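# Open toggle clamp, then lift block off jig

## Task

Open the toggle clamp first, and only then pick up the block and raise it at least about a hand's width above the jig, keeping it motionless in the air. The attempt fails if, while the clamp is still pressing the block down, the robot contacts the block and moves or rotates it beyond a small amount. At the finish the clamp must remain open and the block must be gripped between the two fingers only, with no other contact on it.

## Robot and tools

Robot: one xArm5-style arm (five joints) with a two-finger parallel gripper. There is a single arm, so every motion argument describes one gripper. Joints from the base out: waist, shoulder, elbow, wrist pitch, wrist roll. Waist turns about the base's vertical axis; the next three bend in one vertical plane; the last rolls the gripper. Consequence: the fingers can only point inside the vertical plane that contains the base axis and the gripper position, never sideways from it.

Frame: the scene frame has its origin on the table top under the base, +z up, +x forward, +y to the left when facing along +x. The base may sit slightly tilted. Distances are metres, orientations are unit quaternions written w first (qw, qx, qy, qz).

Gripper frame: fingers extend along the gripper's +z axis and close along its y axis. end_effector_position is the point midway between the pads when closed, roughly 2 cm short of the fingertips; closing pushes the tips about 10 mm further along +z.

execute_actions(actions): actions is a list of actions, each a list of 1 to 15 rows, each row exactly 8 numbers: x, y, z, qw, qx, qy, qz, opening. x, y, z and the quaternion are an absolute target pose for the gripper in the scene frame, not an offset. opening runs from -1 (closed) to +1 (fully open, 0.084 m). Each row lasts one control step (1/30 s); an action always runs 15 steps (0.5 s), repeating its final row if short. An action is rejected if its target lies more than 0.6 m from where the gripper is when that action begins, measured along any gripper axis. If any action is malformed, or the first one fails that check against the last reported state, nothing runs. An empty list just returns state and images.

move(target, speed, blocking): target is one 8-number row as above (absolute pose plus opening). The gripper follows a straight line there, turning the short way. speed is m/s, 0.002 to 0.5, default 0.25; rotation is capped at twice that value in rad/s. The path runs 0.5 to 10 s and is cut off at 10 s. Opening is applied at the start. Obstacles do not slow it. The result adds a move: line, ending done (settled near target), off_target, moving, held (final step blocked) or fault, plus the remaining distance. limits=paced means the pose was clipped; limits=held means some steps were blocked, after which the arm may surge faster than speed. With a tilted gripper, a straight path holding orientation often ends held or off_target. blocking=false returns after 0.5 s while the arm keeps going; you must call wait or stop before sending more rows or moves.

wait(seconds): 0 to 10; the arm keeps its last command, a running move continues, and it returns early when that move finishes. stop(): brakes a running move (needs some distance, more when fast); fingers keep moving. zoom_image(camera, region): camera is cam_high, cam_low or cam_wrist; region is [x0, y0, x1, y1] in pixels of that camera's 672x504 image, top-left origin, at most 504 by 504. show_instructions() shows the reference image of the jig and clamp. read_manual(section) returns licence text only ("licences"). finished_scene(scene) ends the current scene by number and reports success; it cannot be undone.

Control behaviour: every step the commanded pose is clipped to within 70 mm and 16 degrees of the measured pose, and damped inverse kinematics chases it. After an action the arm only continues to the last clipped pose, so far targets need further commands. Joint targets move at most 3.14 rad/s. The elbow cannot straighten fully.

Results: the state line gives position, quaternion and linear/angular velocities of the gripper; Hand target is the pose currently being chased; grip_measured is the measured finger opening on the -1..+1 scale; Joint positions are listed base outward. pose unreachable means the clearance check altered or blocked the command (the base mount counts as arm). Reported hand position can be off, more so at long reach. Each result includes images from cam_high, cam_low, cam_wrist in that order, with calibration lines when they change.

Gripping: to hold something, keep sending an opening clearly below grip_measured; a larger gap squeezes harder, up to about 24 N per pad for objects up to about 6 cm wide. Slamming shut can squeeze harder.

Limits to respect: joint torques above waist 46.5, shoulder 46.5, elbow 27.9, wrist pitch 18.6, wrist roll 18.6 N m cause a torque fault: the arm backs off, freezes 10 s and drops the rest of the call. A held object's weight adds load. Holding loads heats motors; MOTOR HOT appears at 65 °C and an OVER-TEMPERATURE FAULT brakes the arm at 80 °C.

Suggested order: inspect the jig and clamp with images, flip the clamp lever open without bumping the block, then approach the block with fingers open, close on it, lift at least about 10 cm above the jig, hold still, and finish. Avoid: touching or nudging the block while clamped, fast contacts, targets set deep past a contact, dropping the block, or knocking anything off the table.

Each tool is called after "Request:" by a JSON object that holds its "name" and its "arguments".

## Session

Request:
{"name": "show_instructions", "arguments": {}}

Request:
{"name": "execute_actions", "arguments": {"actions": []}}

Reference images for this scene: Corner jig with toggle clamp page 1.

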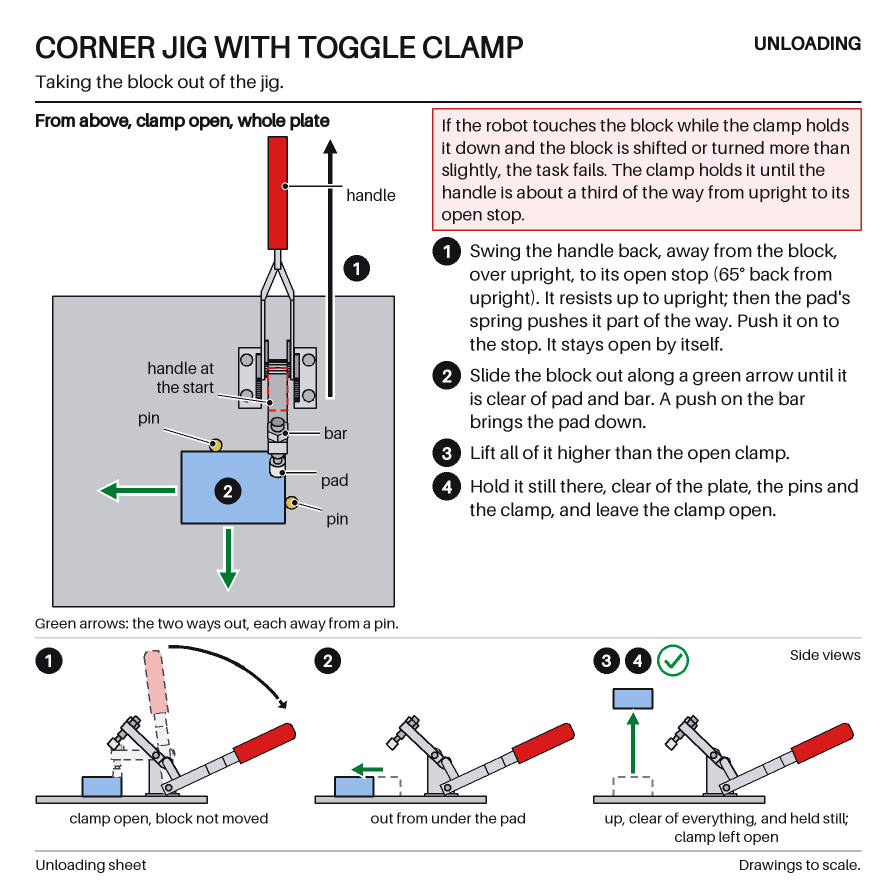

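Scene clock: 0.00 s.
end_effector_position=(+0.5515, -0.3391, +0.3548) grip_measured=+1.00 end_effector_quat_wxyz=(+0.392, +0.800, +0.153, +0.428) end_effector_velocity=(+0.000, +0.000, -0.000) end_effector_angular_velocity=(+0.000, +0.000, +0.001)
Joint positions: [-0.601  0.292 -0.872 -0.654 -0.929  0.084]
Joint velocities: [0.001 0.    0.    0.    0.    0.   ]
Hand target: +0.551, -0.339, +0.355; +0.392, +0.800, +0.153, +0.428
camera_calibration (this result's frames):
cam_wrist: T_world_to_cam=[[-0.0877844, -0.645508, 0.758692, -0.406534], [-0.599014, -0.574335, -0.557962, 0.398686], [0.795913, -0.503447, -0.33625, -0.361138], [0, 0, 0, 1]] pos_world=[0.490565, -0.215256, 0.409453]

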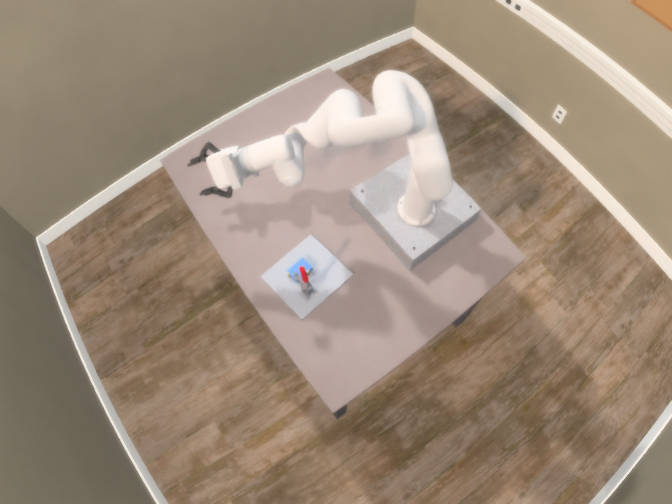

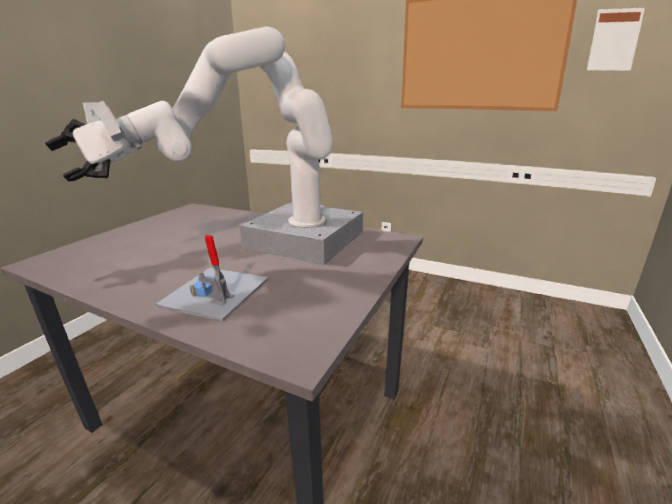

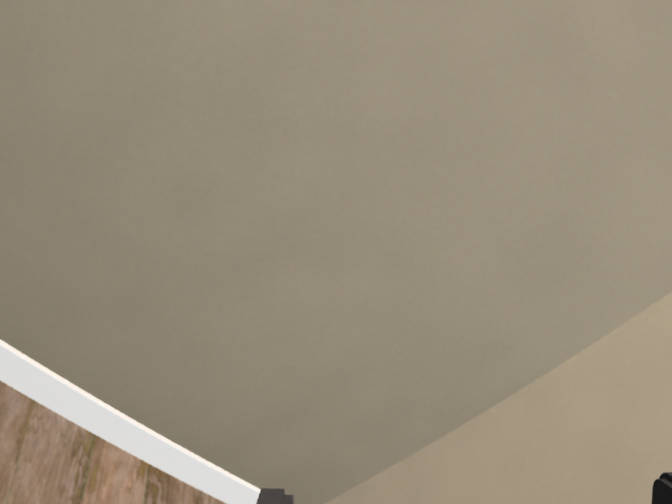

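Request:
{"name": "move", "arguments": {"target": [0.40,-0.24,0.33,0,1,0,0,-1]}}

Request:
{"name": "move", "arguments": {"target": [0.34,-0.078,0.33,0,1,0,0,-1]}}

Scene clock: 3.20 s.
end_effector_position=(+0.3990, -0.2400, +0.3312) grip_measured=-1.00 end_effector_quat_wxyz=(+0.000, +1.000, +0.001, -0.000) end_effector_velocity=(-0.000, +0.000, +0.000) end_effector_angular_velocity=(+0.001, +0.002, -0.001)
Joint positions: [-0.591 -0.032 -1.159  1.194 -0.543  0.   ]
Joint velocities: [-0.     0.001 -0.002  0.003  0.001  0.   ]
Hand target: +0.399, -0.240, +0.331; +0.000, +1.000, +0.000, -0.000
Off the commanded pose: 0.002 m, 0 deg.
move: done
camera_calibration (this result's frames):
cam_wrist: T_world_to_cam=[[0.00368074, -0.999993, -0.0011889, -0.208016], [-0.999867, -0.00369915, 0.0158663, 0.457974], [-0.0158706, 0.00113034, -0.999873, 0.466919], [0, 0, 0, 1]] pos_world=[0.466089, -0.206848, 0.459347]

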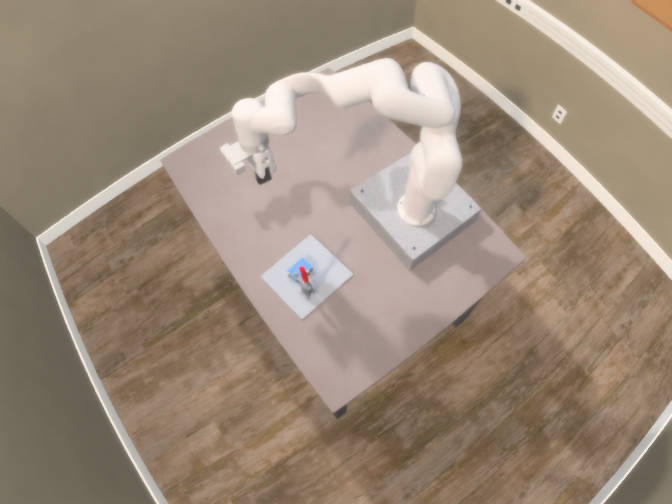

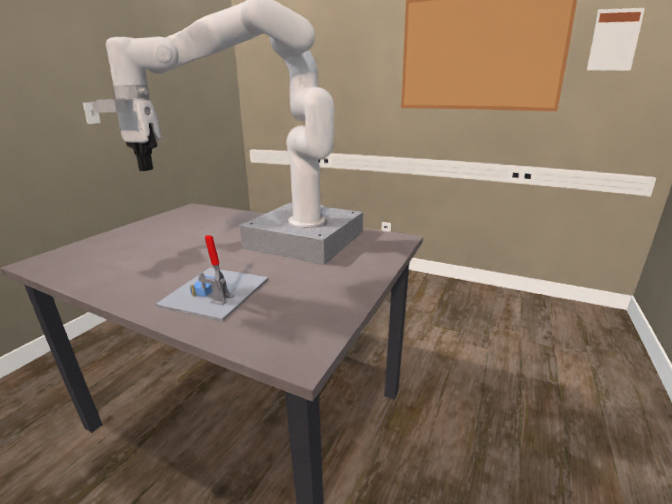

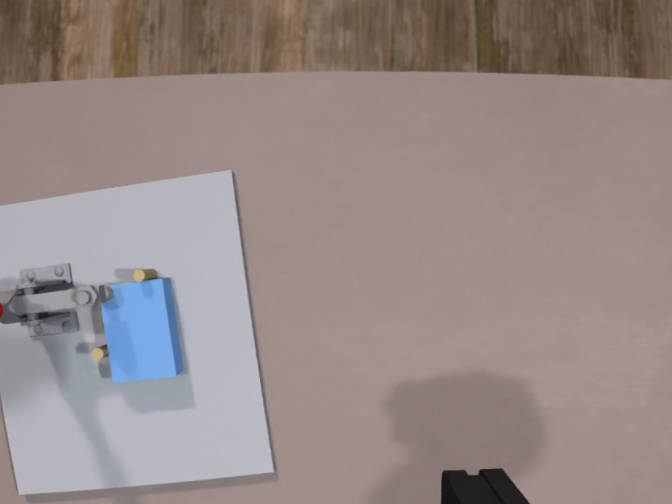

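Scene clock: 4.37 s.
end_effector_position=(+0.3394, -0.0788, +0.3302) grip_measured=-1.00 end_effector_quat_wxyz=(+0.001, +1.000, -0.000, -0.000) end_effector_velocity=(-0.001, +0.001, -0.000) end_effector_angular_velocity=(+0.000, +0.000, +0.001)
Joint positions: [-0.279 -0.443 -0.765  1.211 -0.229  0.   ]
Joint velocities: [ 0.003 -0.004  0.003  0.001  0.002  0.   ]
Hand target: +0.339, -0.079, +0.330; +0.001, +1.000, +0.000, -0.000
Off the commanded pose: 0.001 m, 0 deg.
move: done
camera_calibration (this result's frames):
cam_wrist: T_world_to_cam=[[0.00211651, -0.999998, -0.000422895, -0.0463242], [-0.999858, -0.00212328, 0.0167166, 0.39885], [-0.0167174, 0.000387454, -0.99986, 0.465085], [0, 0, 0, 1]] pos_world=[0.406667, -0.0456575, 0.458333]

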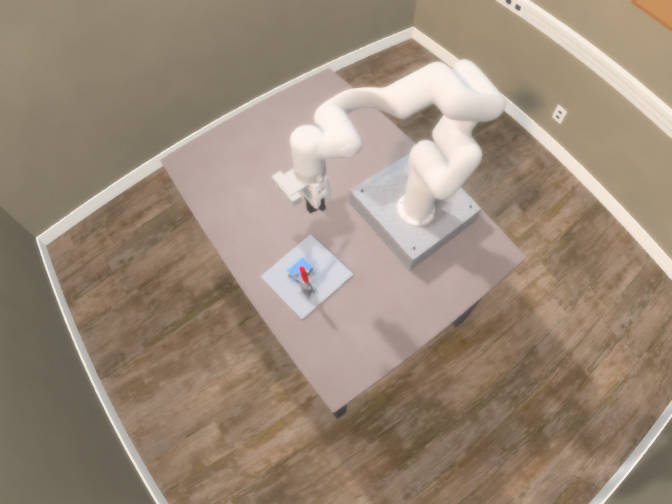

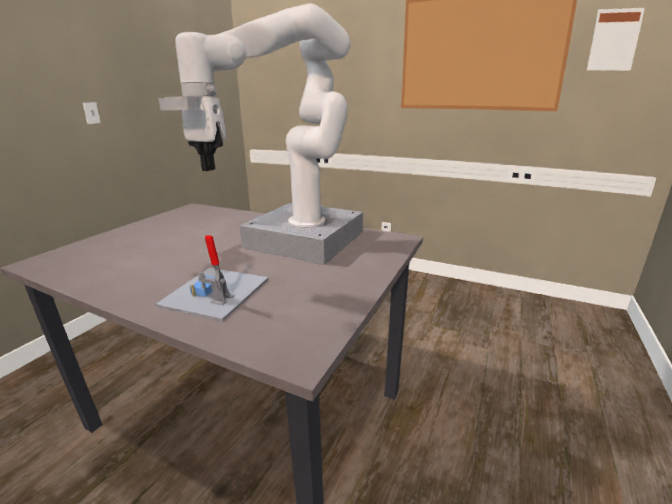

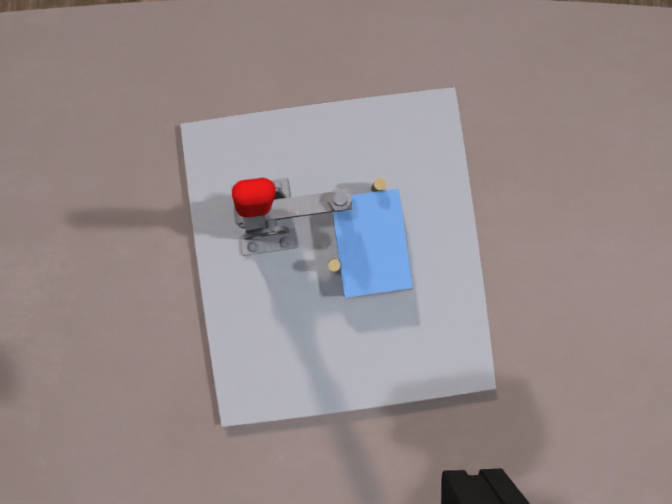

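Request:
{"name": "move", "arguments": {"target": [0.435,-0.05,0.165,0,0.9979,0.065,0,-1], "speed": 0.2}}

Request:
{"name": "move", "arguments": {"target": [0.424,0.035,0.16,0,0.9979,0.065,0,-1], "speed": 0.05}}

Request:
{"name": "move", "arguments": {"target": [0.418,0.08,0.135,0,0.9979,0.065,0,-1], "speed": 0.06}}

Request:
{"name": "move", "arguments": {"target": [0.413,0.12,0.099,0,0.9979,0.065,0,-1], "speed": 0.04}}

Request:
{"name": "move", "arguments": {"target": [0.385,0.075,0.18,0,0.9979,0.065,0,0.5]}}

Request:
{"name": "move", "arguments": {"target": [0.35,-0.079,0.15,0,0.9979,0.065,0,0.5]}}

Request:
{"name": "move", "arguments": {"target": [0.366,-0.0775,0.031,0,0.9979,0.065,0,0.5], "speed": 0.12}}

Scene clock: 6.07 s.
end_effector_position=(+0.4343, -0.0499, +0.1653) grip_measured=-1.00 end_effector_quat_wxyz=(+0.001, +0.998, +0.065, +0.000) end_effector_velocity=(-0.002, +0.001, -0.003) end_effector_angular_velocity=(+0.001, +0.008, +0.002)
Joint positions: [-0.164  0.101 -0.801  0.701 -0.245  0.   ]
Joint velocities: [ 0.001  0.005  0.003  0.    -0.001  0.   ]
Hand target: +0.434, -0.050, +0.165; +0.001, +0.998, +0.065, -0.000
Off the commanded pose: 0.001 m, 0 deg.
move: done
camera_calibration (this result's frames):
cam_wrist: T_world_to_cam=[[0.132244, -0.991217, 0.000246248, -0.073796], [-0.991101, -0.132225, 0.0153639, 0.486461], [-0.0151964, -0.00227585, -0.999882, 0.300968], [0, 0, 0, 1]] pos_world=[0.496464, -0.00814054, 0.293476]

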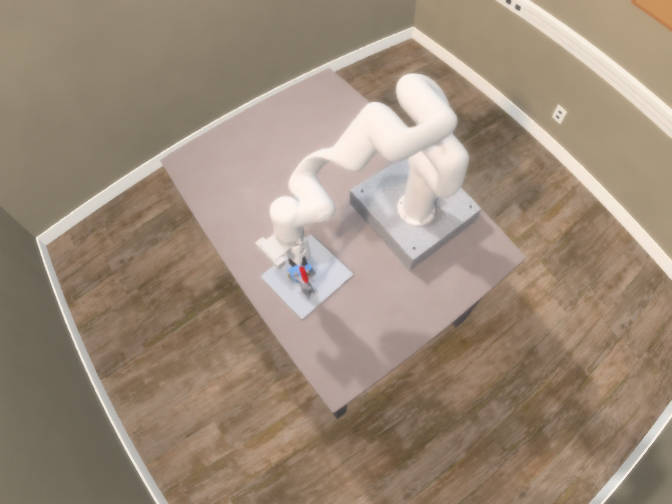

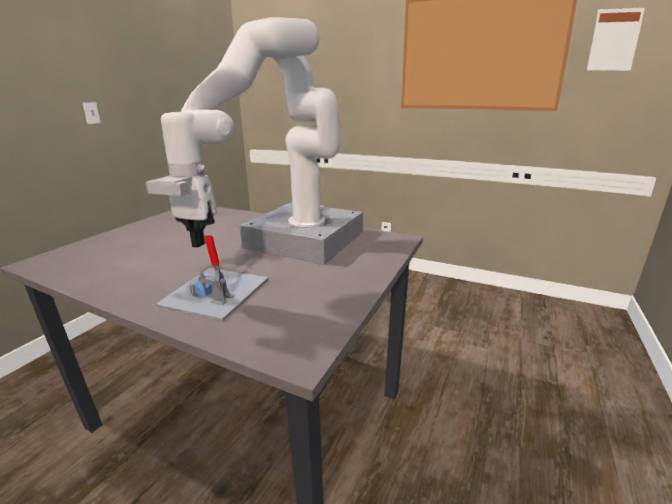

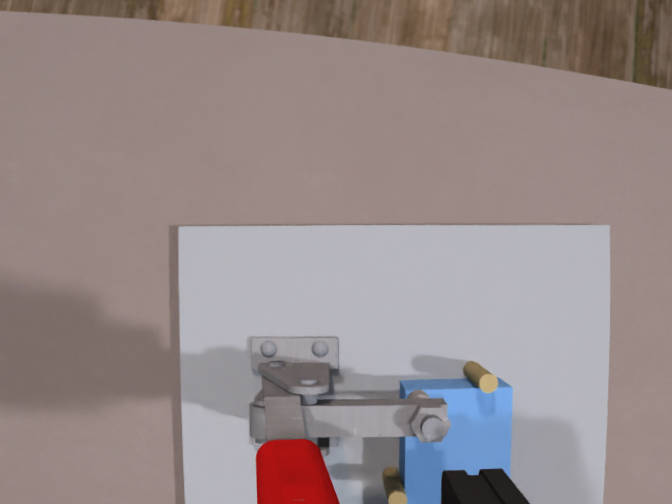

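Scene clock: 8.07 s.
end_effector_position=(+0.4237, +0.0345, +0.1601) grip_measured=-1.00 end_effector_quat_wxyz=(+0.001, +0.998, +0.065, -0.000) end_effector_velocity=(+0.000, -0.000, -0.000) end_effector_angular_velocity=(-0.000, +0.001, -0.001)
Joint positions: [ 0.031  0.078 -0.753  0.677 -0.049  0.   ]
Joint velocities: [-0.     0.002 -0.001 -0.     0.001  0.   ]
Hand target: +0.424, +0.035, +0.160; +0.001, +0.998, +0.065, -0.000
Off the commanded pose: 0.001 m, 0 deg.
move: done
camera_calibration (this result's frames):
cam_wrist: T_world_to_cam=[[0.132243, -0.991217, 0.000575303, 0.0111183], [-0.991092, -0.132217, 0.0159722, 0.48712], [-0.0157558, -0.00268238, -0.999872, 0.295998], [0, 0, 0, 1]] pos_world=[0.485974, 0.0762202, 0.288174]

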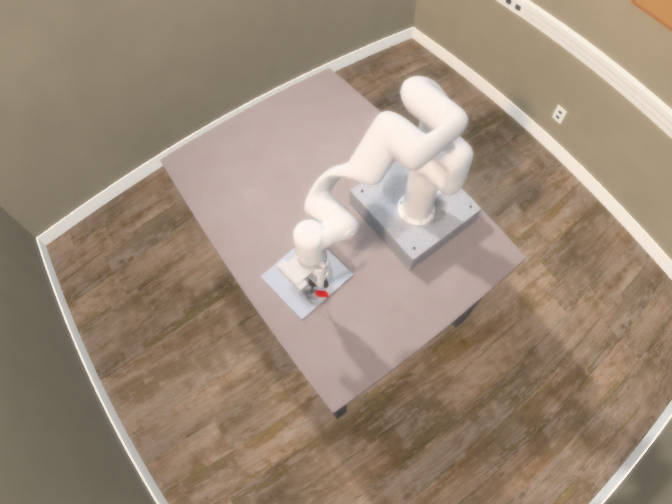

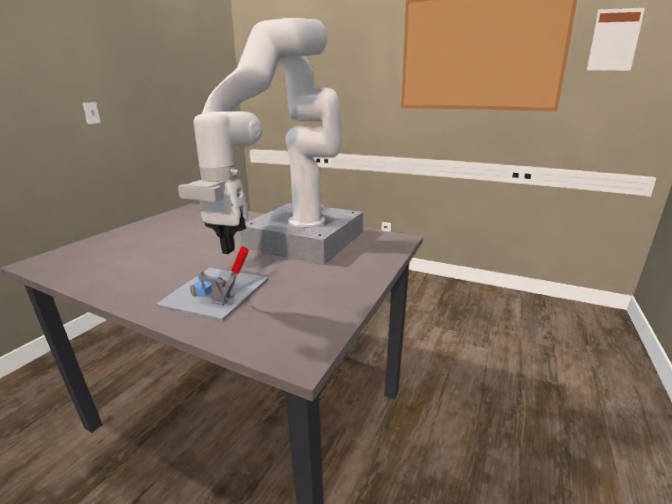

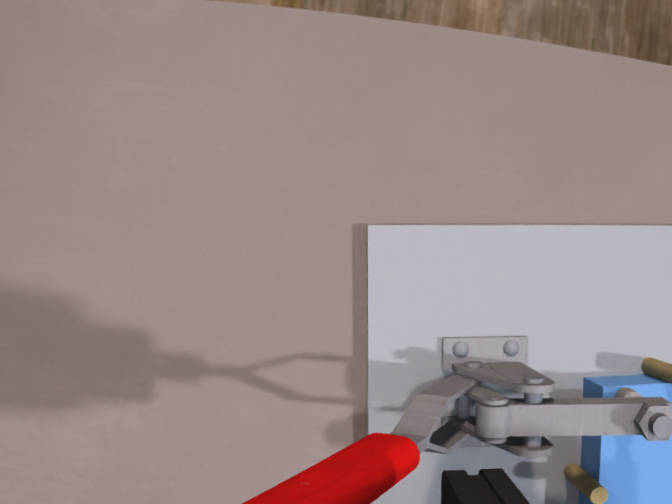

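Scene clock: 9.27 s.
end_effector_position=(+0.4179, +0.0797, +0.1351) grip_measured=-1.00 end_effector_quat_wxyz=(+0.001, +0.998, +0.065, +0.000) end_effector_velocity=(-0.000, +0.000, -0.000) end_effector_angular_velocity=(-0.000, +0.000, -0.001)
Joint positions: [ 0.139  0.139 -0.74   0.603  0.058  0.   ]
Joint velocities: [ 0.     0.001  0.    -0.001  0.001  0.   ]
Hand target: +0.418, +0.080, +0.135; +0.001, +0.998, +0.065, +0.000
Off the commanded pose: 0.000 m, 0 deg.
move: done
camera_calibration (this result's frames):
cam_wrist: T_world_to_cam=[[0.132241, -0.991217, 0.000804493, 0.0566855], [-0.991101, -0.132213, 0.0154379, 0.487751], [-0.0151959, -0.00283886, -0.999881, 0.270877], [0, 0, 0, 1]] pos_world=[0.480031, 0.121444, 0.263269]

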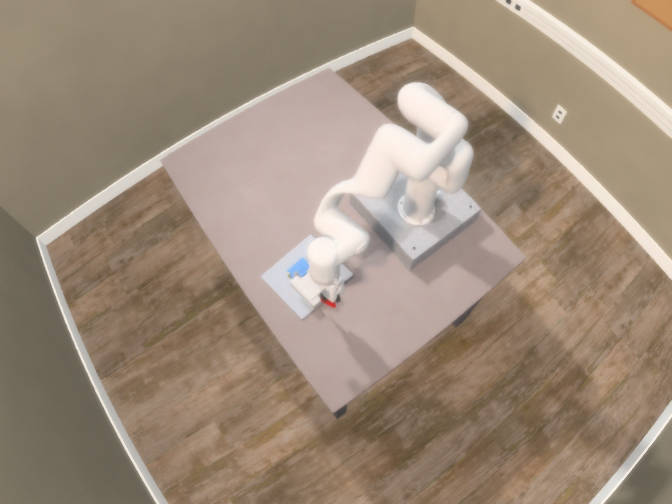

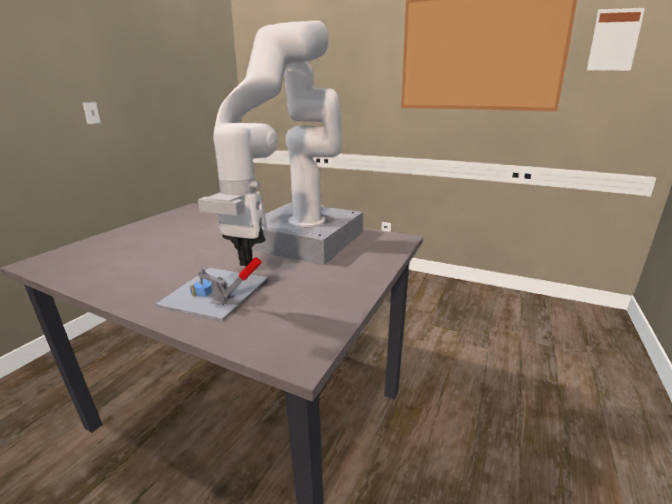

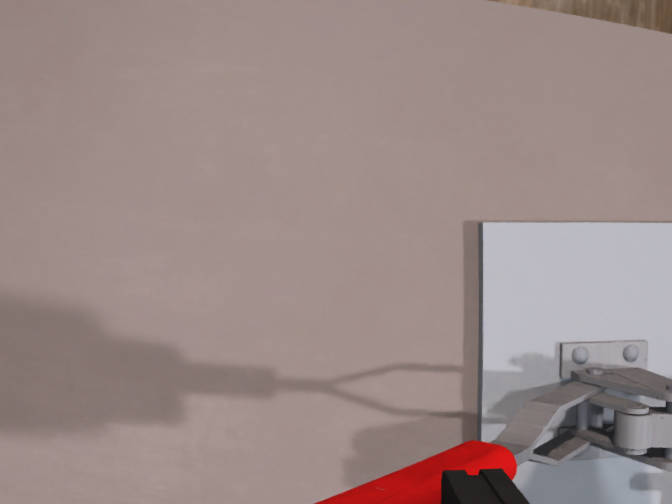

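Scene clock: 10.93 s.
end_effector_position=(+0.4148, +0.1191, +0.1011) grip_measured=-1.00 end_effector_quat_wxyz=(+0.001, +0.998, +0.064, +0.003) end_effector_velocity=(-0.002, +0.002, -0.002) end_effector_angular_velocity=(-0.001, +0.002, +0.005)
Joint positions: [ 0.23   0.244 -0.751  0.504  0.152  0.   ]
Joint velocities: [ 0.004  0.004  0.002 -0.004 -0.001  0.   ]
Hand target: +0.413, +0.120, +0.099; +0.001, +0.998, +0.065, +0.000
Off the commanded pose: 0.003 m, 0 deg.
move: done
camera_calibration (this result's frames):
cam_wrist: T_world_to_cam=[[0.129722, -0.99155, 0.000230583, 0.0973419], [-0.991496, -0.129713, 0.010471, 0.490837], [-0.0103526, -0.00158694, -0.999945, 0.234759], [0, 0, 0, 1]] pos_world=[0.476466, 0.16056, 0.229584]

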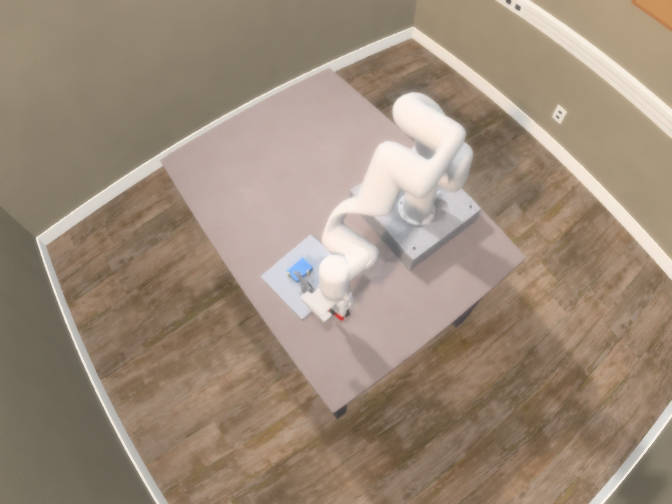

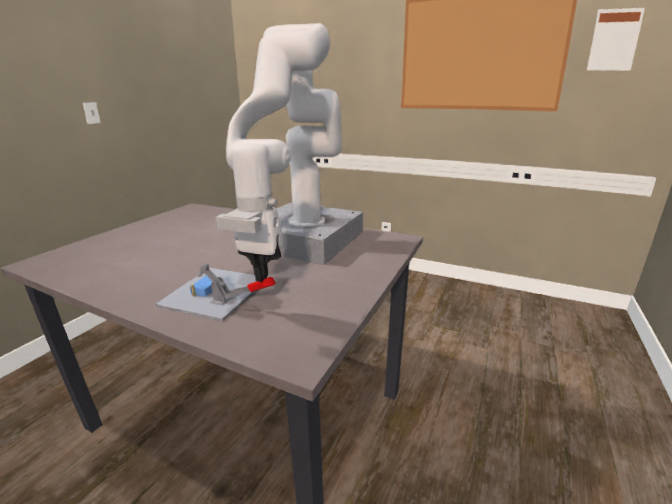

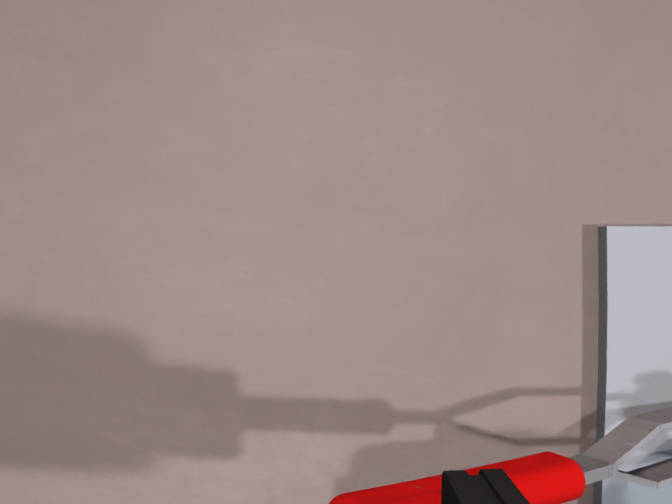

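Scene clock: 11.83 s.
end_effector_position=(+0.3851, +0.0753, +0.1795) grip_measured=+0.49 end_effector_quat_wxyz=(+0.001, +0.998, +0.065, -0.000) end_effector_velocity=(+0.002, -0.000, +0.003) end_effector_angular_velocity=(+0.001, -0.007, -0.000)
Joint positions: [ 0.143 -0.068 -0.648  0.72   0.062  0.065]
Joint velocities: [-0.001 -0.005 -0.002  0.001 -0.001 -0.   ]
Hand target: +0.385, +0.075, +0.180; +0.001, +0.998, +0.065, +0.000
Off the commanded pose: 0.001 m, 0 deg.
move: done
camera_calibration (this result's frames):
cam_wrist: T_world_to_cam=[[0.132664, -0.991161, 0.000896003, 0.0564356], [-0.991022, -0.132631, 0.0168432, 0.453746], [-0.0165755, -0.00312246, -0.999858, 0.31529], [0, 0, 0, 1]] pos_world=[0.447412, 0.117102, 0.307552]

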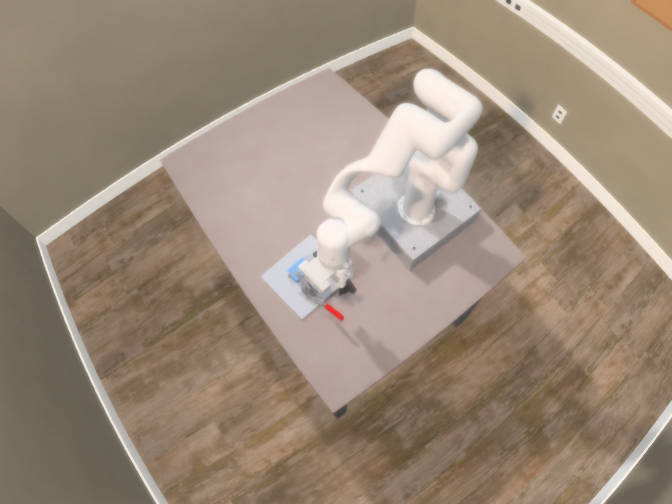

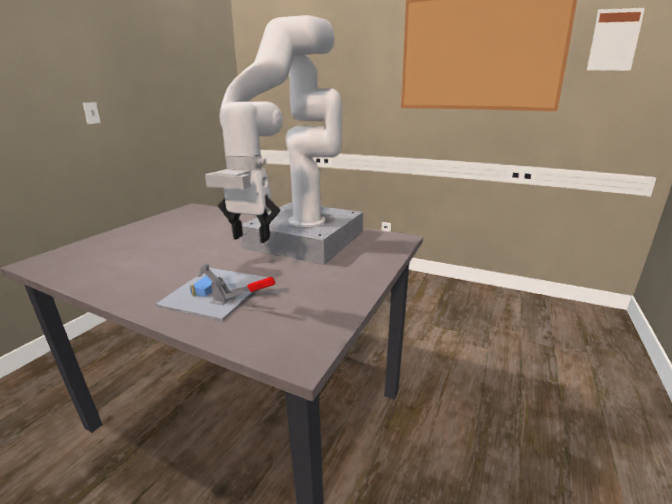

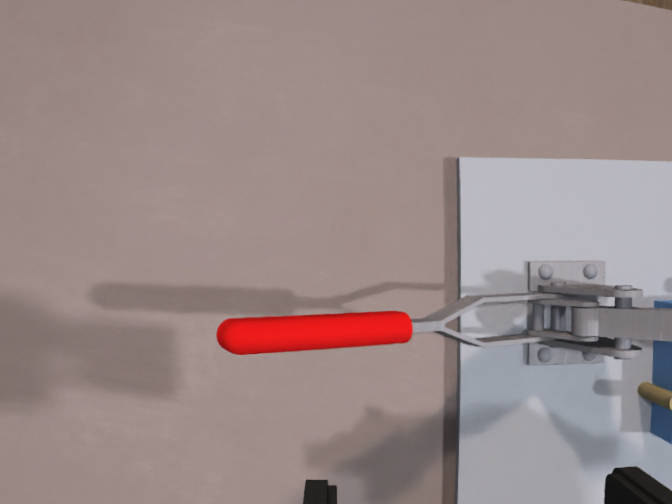

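Scene clock: 12.93 s.
end_effector_position=(+0.3505, -0.0779, +0.1503) grip_measured=+0.49 end_effector_quat_wxyz=(+0.001, +0.998, +0.065, -0.000) end_effector_velocity=(-0.001, -0.001, -0.001) end_effector_angular_velocity=(+0.001, +0.003, -0.001)
Joint positions: [-0.268 -0.097 -0.507  0.608 -0.35   0.065]
Joint velocities: [-0.004  0.001  0.002 -0.    -0.002  0.   ]
Hand target: +0.350, -0.078, +0.150; +0.001, +0.998, +0.065, -0.001
Off the commanded pose: 0.001 m, 0 deg.
move: done
camera_calibration (this result's frames):
cam_wrist: T_world_to_cam=[[0.133093, -0.991104, -0.000396133, -0.0907172], [-0.990967, -0.133081, 0.0165531, 0.399673], [-0.0164586, -0.00181055, -0.999863, 0.285074], [0, 0, 0, 1]] pos_world=[0.412828, -0.0362052, 0.278383]

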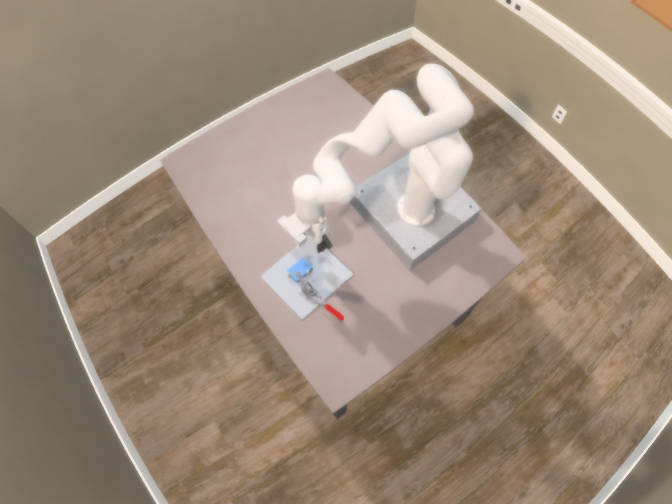

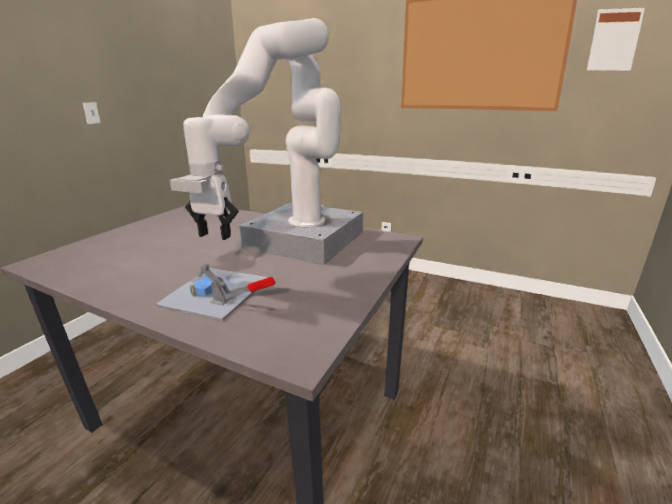

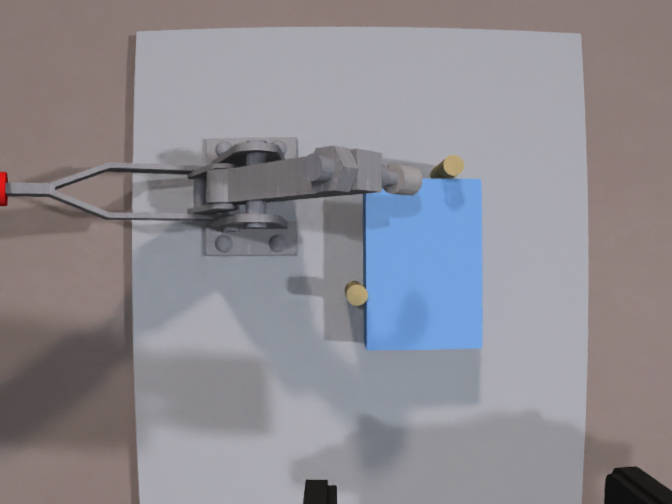

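Scene clock: 14.37 s.
end_effector_position=(+0.3658, -0.0774, +0.0315) grip_measured=+0.49 end_effector_quat_wxyz=(+0.001, +0.998, +0.065, +0.000) end_effector_velocity=(-0.002, +0.000, -0.002) end_effector_angular_velocity=(+0.001, +0.005, -0.001)
Joint positions: [-0.258  0.349 -0.57   0.223 -0.338  0.065]
Joint velocities: [-0.     0.003  0.002 -0.     0.001  0.   ]
Hand target: +0.366, -0.077, +0.031; +0.001, +0.998, +0.065, -0.000
Off the commanded pose: 0.001 m, 0 deg.
move: done
camera_calibration (this result's frames):
cam_wrist: T_world_to_cam=[[0.132379, -0.991199, -0.000001871, -0.0920847], [-0.991079, -0.132363, 0.0155445, 0.416956], [-0.015408, -0.00205591, -0.999879, 0.166133], [0, 0, 0, 1]] pos_world=[0.427986, -0.0357434, 0.159631]

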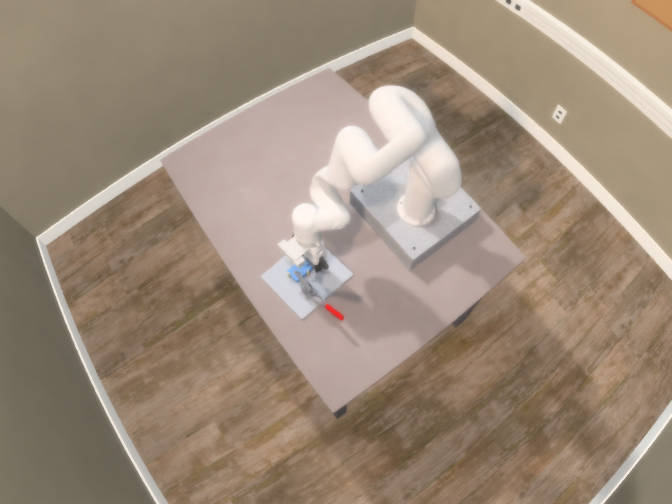

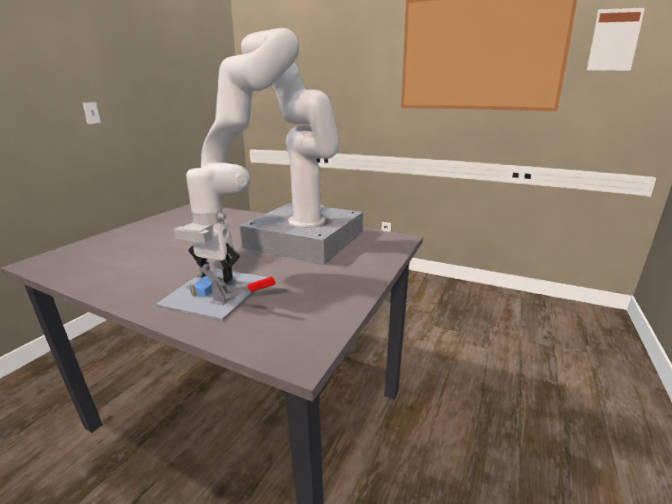

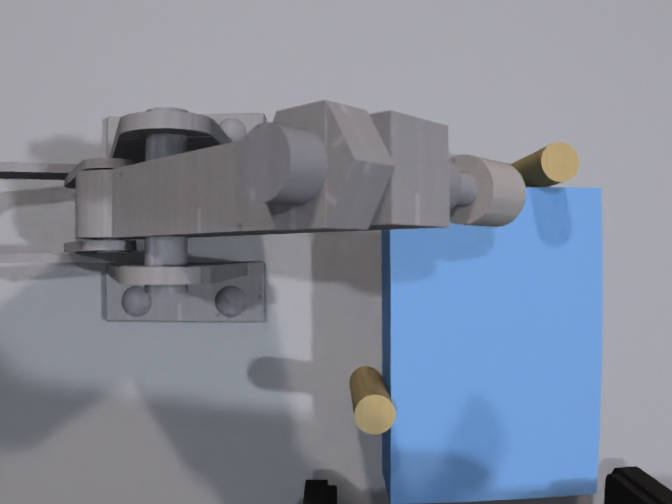

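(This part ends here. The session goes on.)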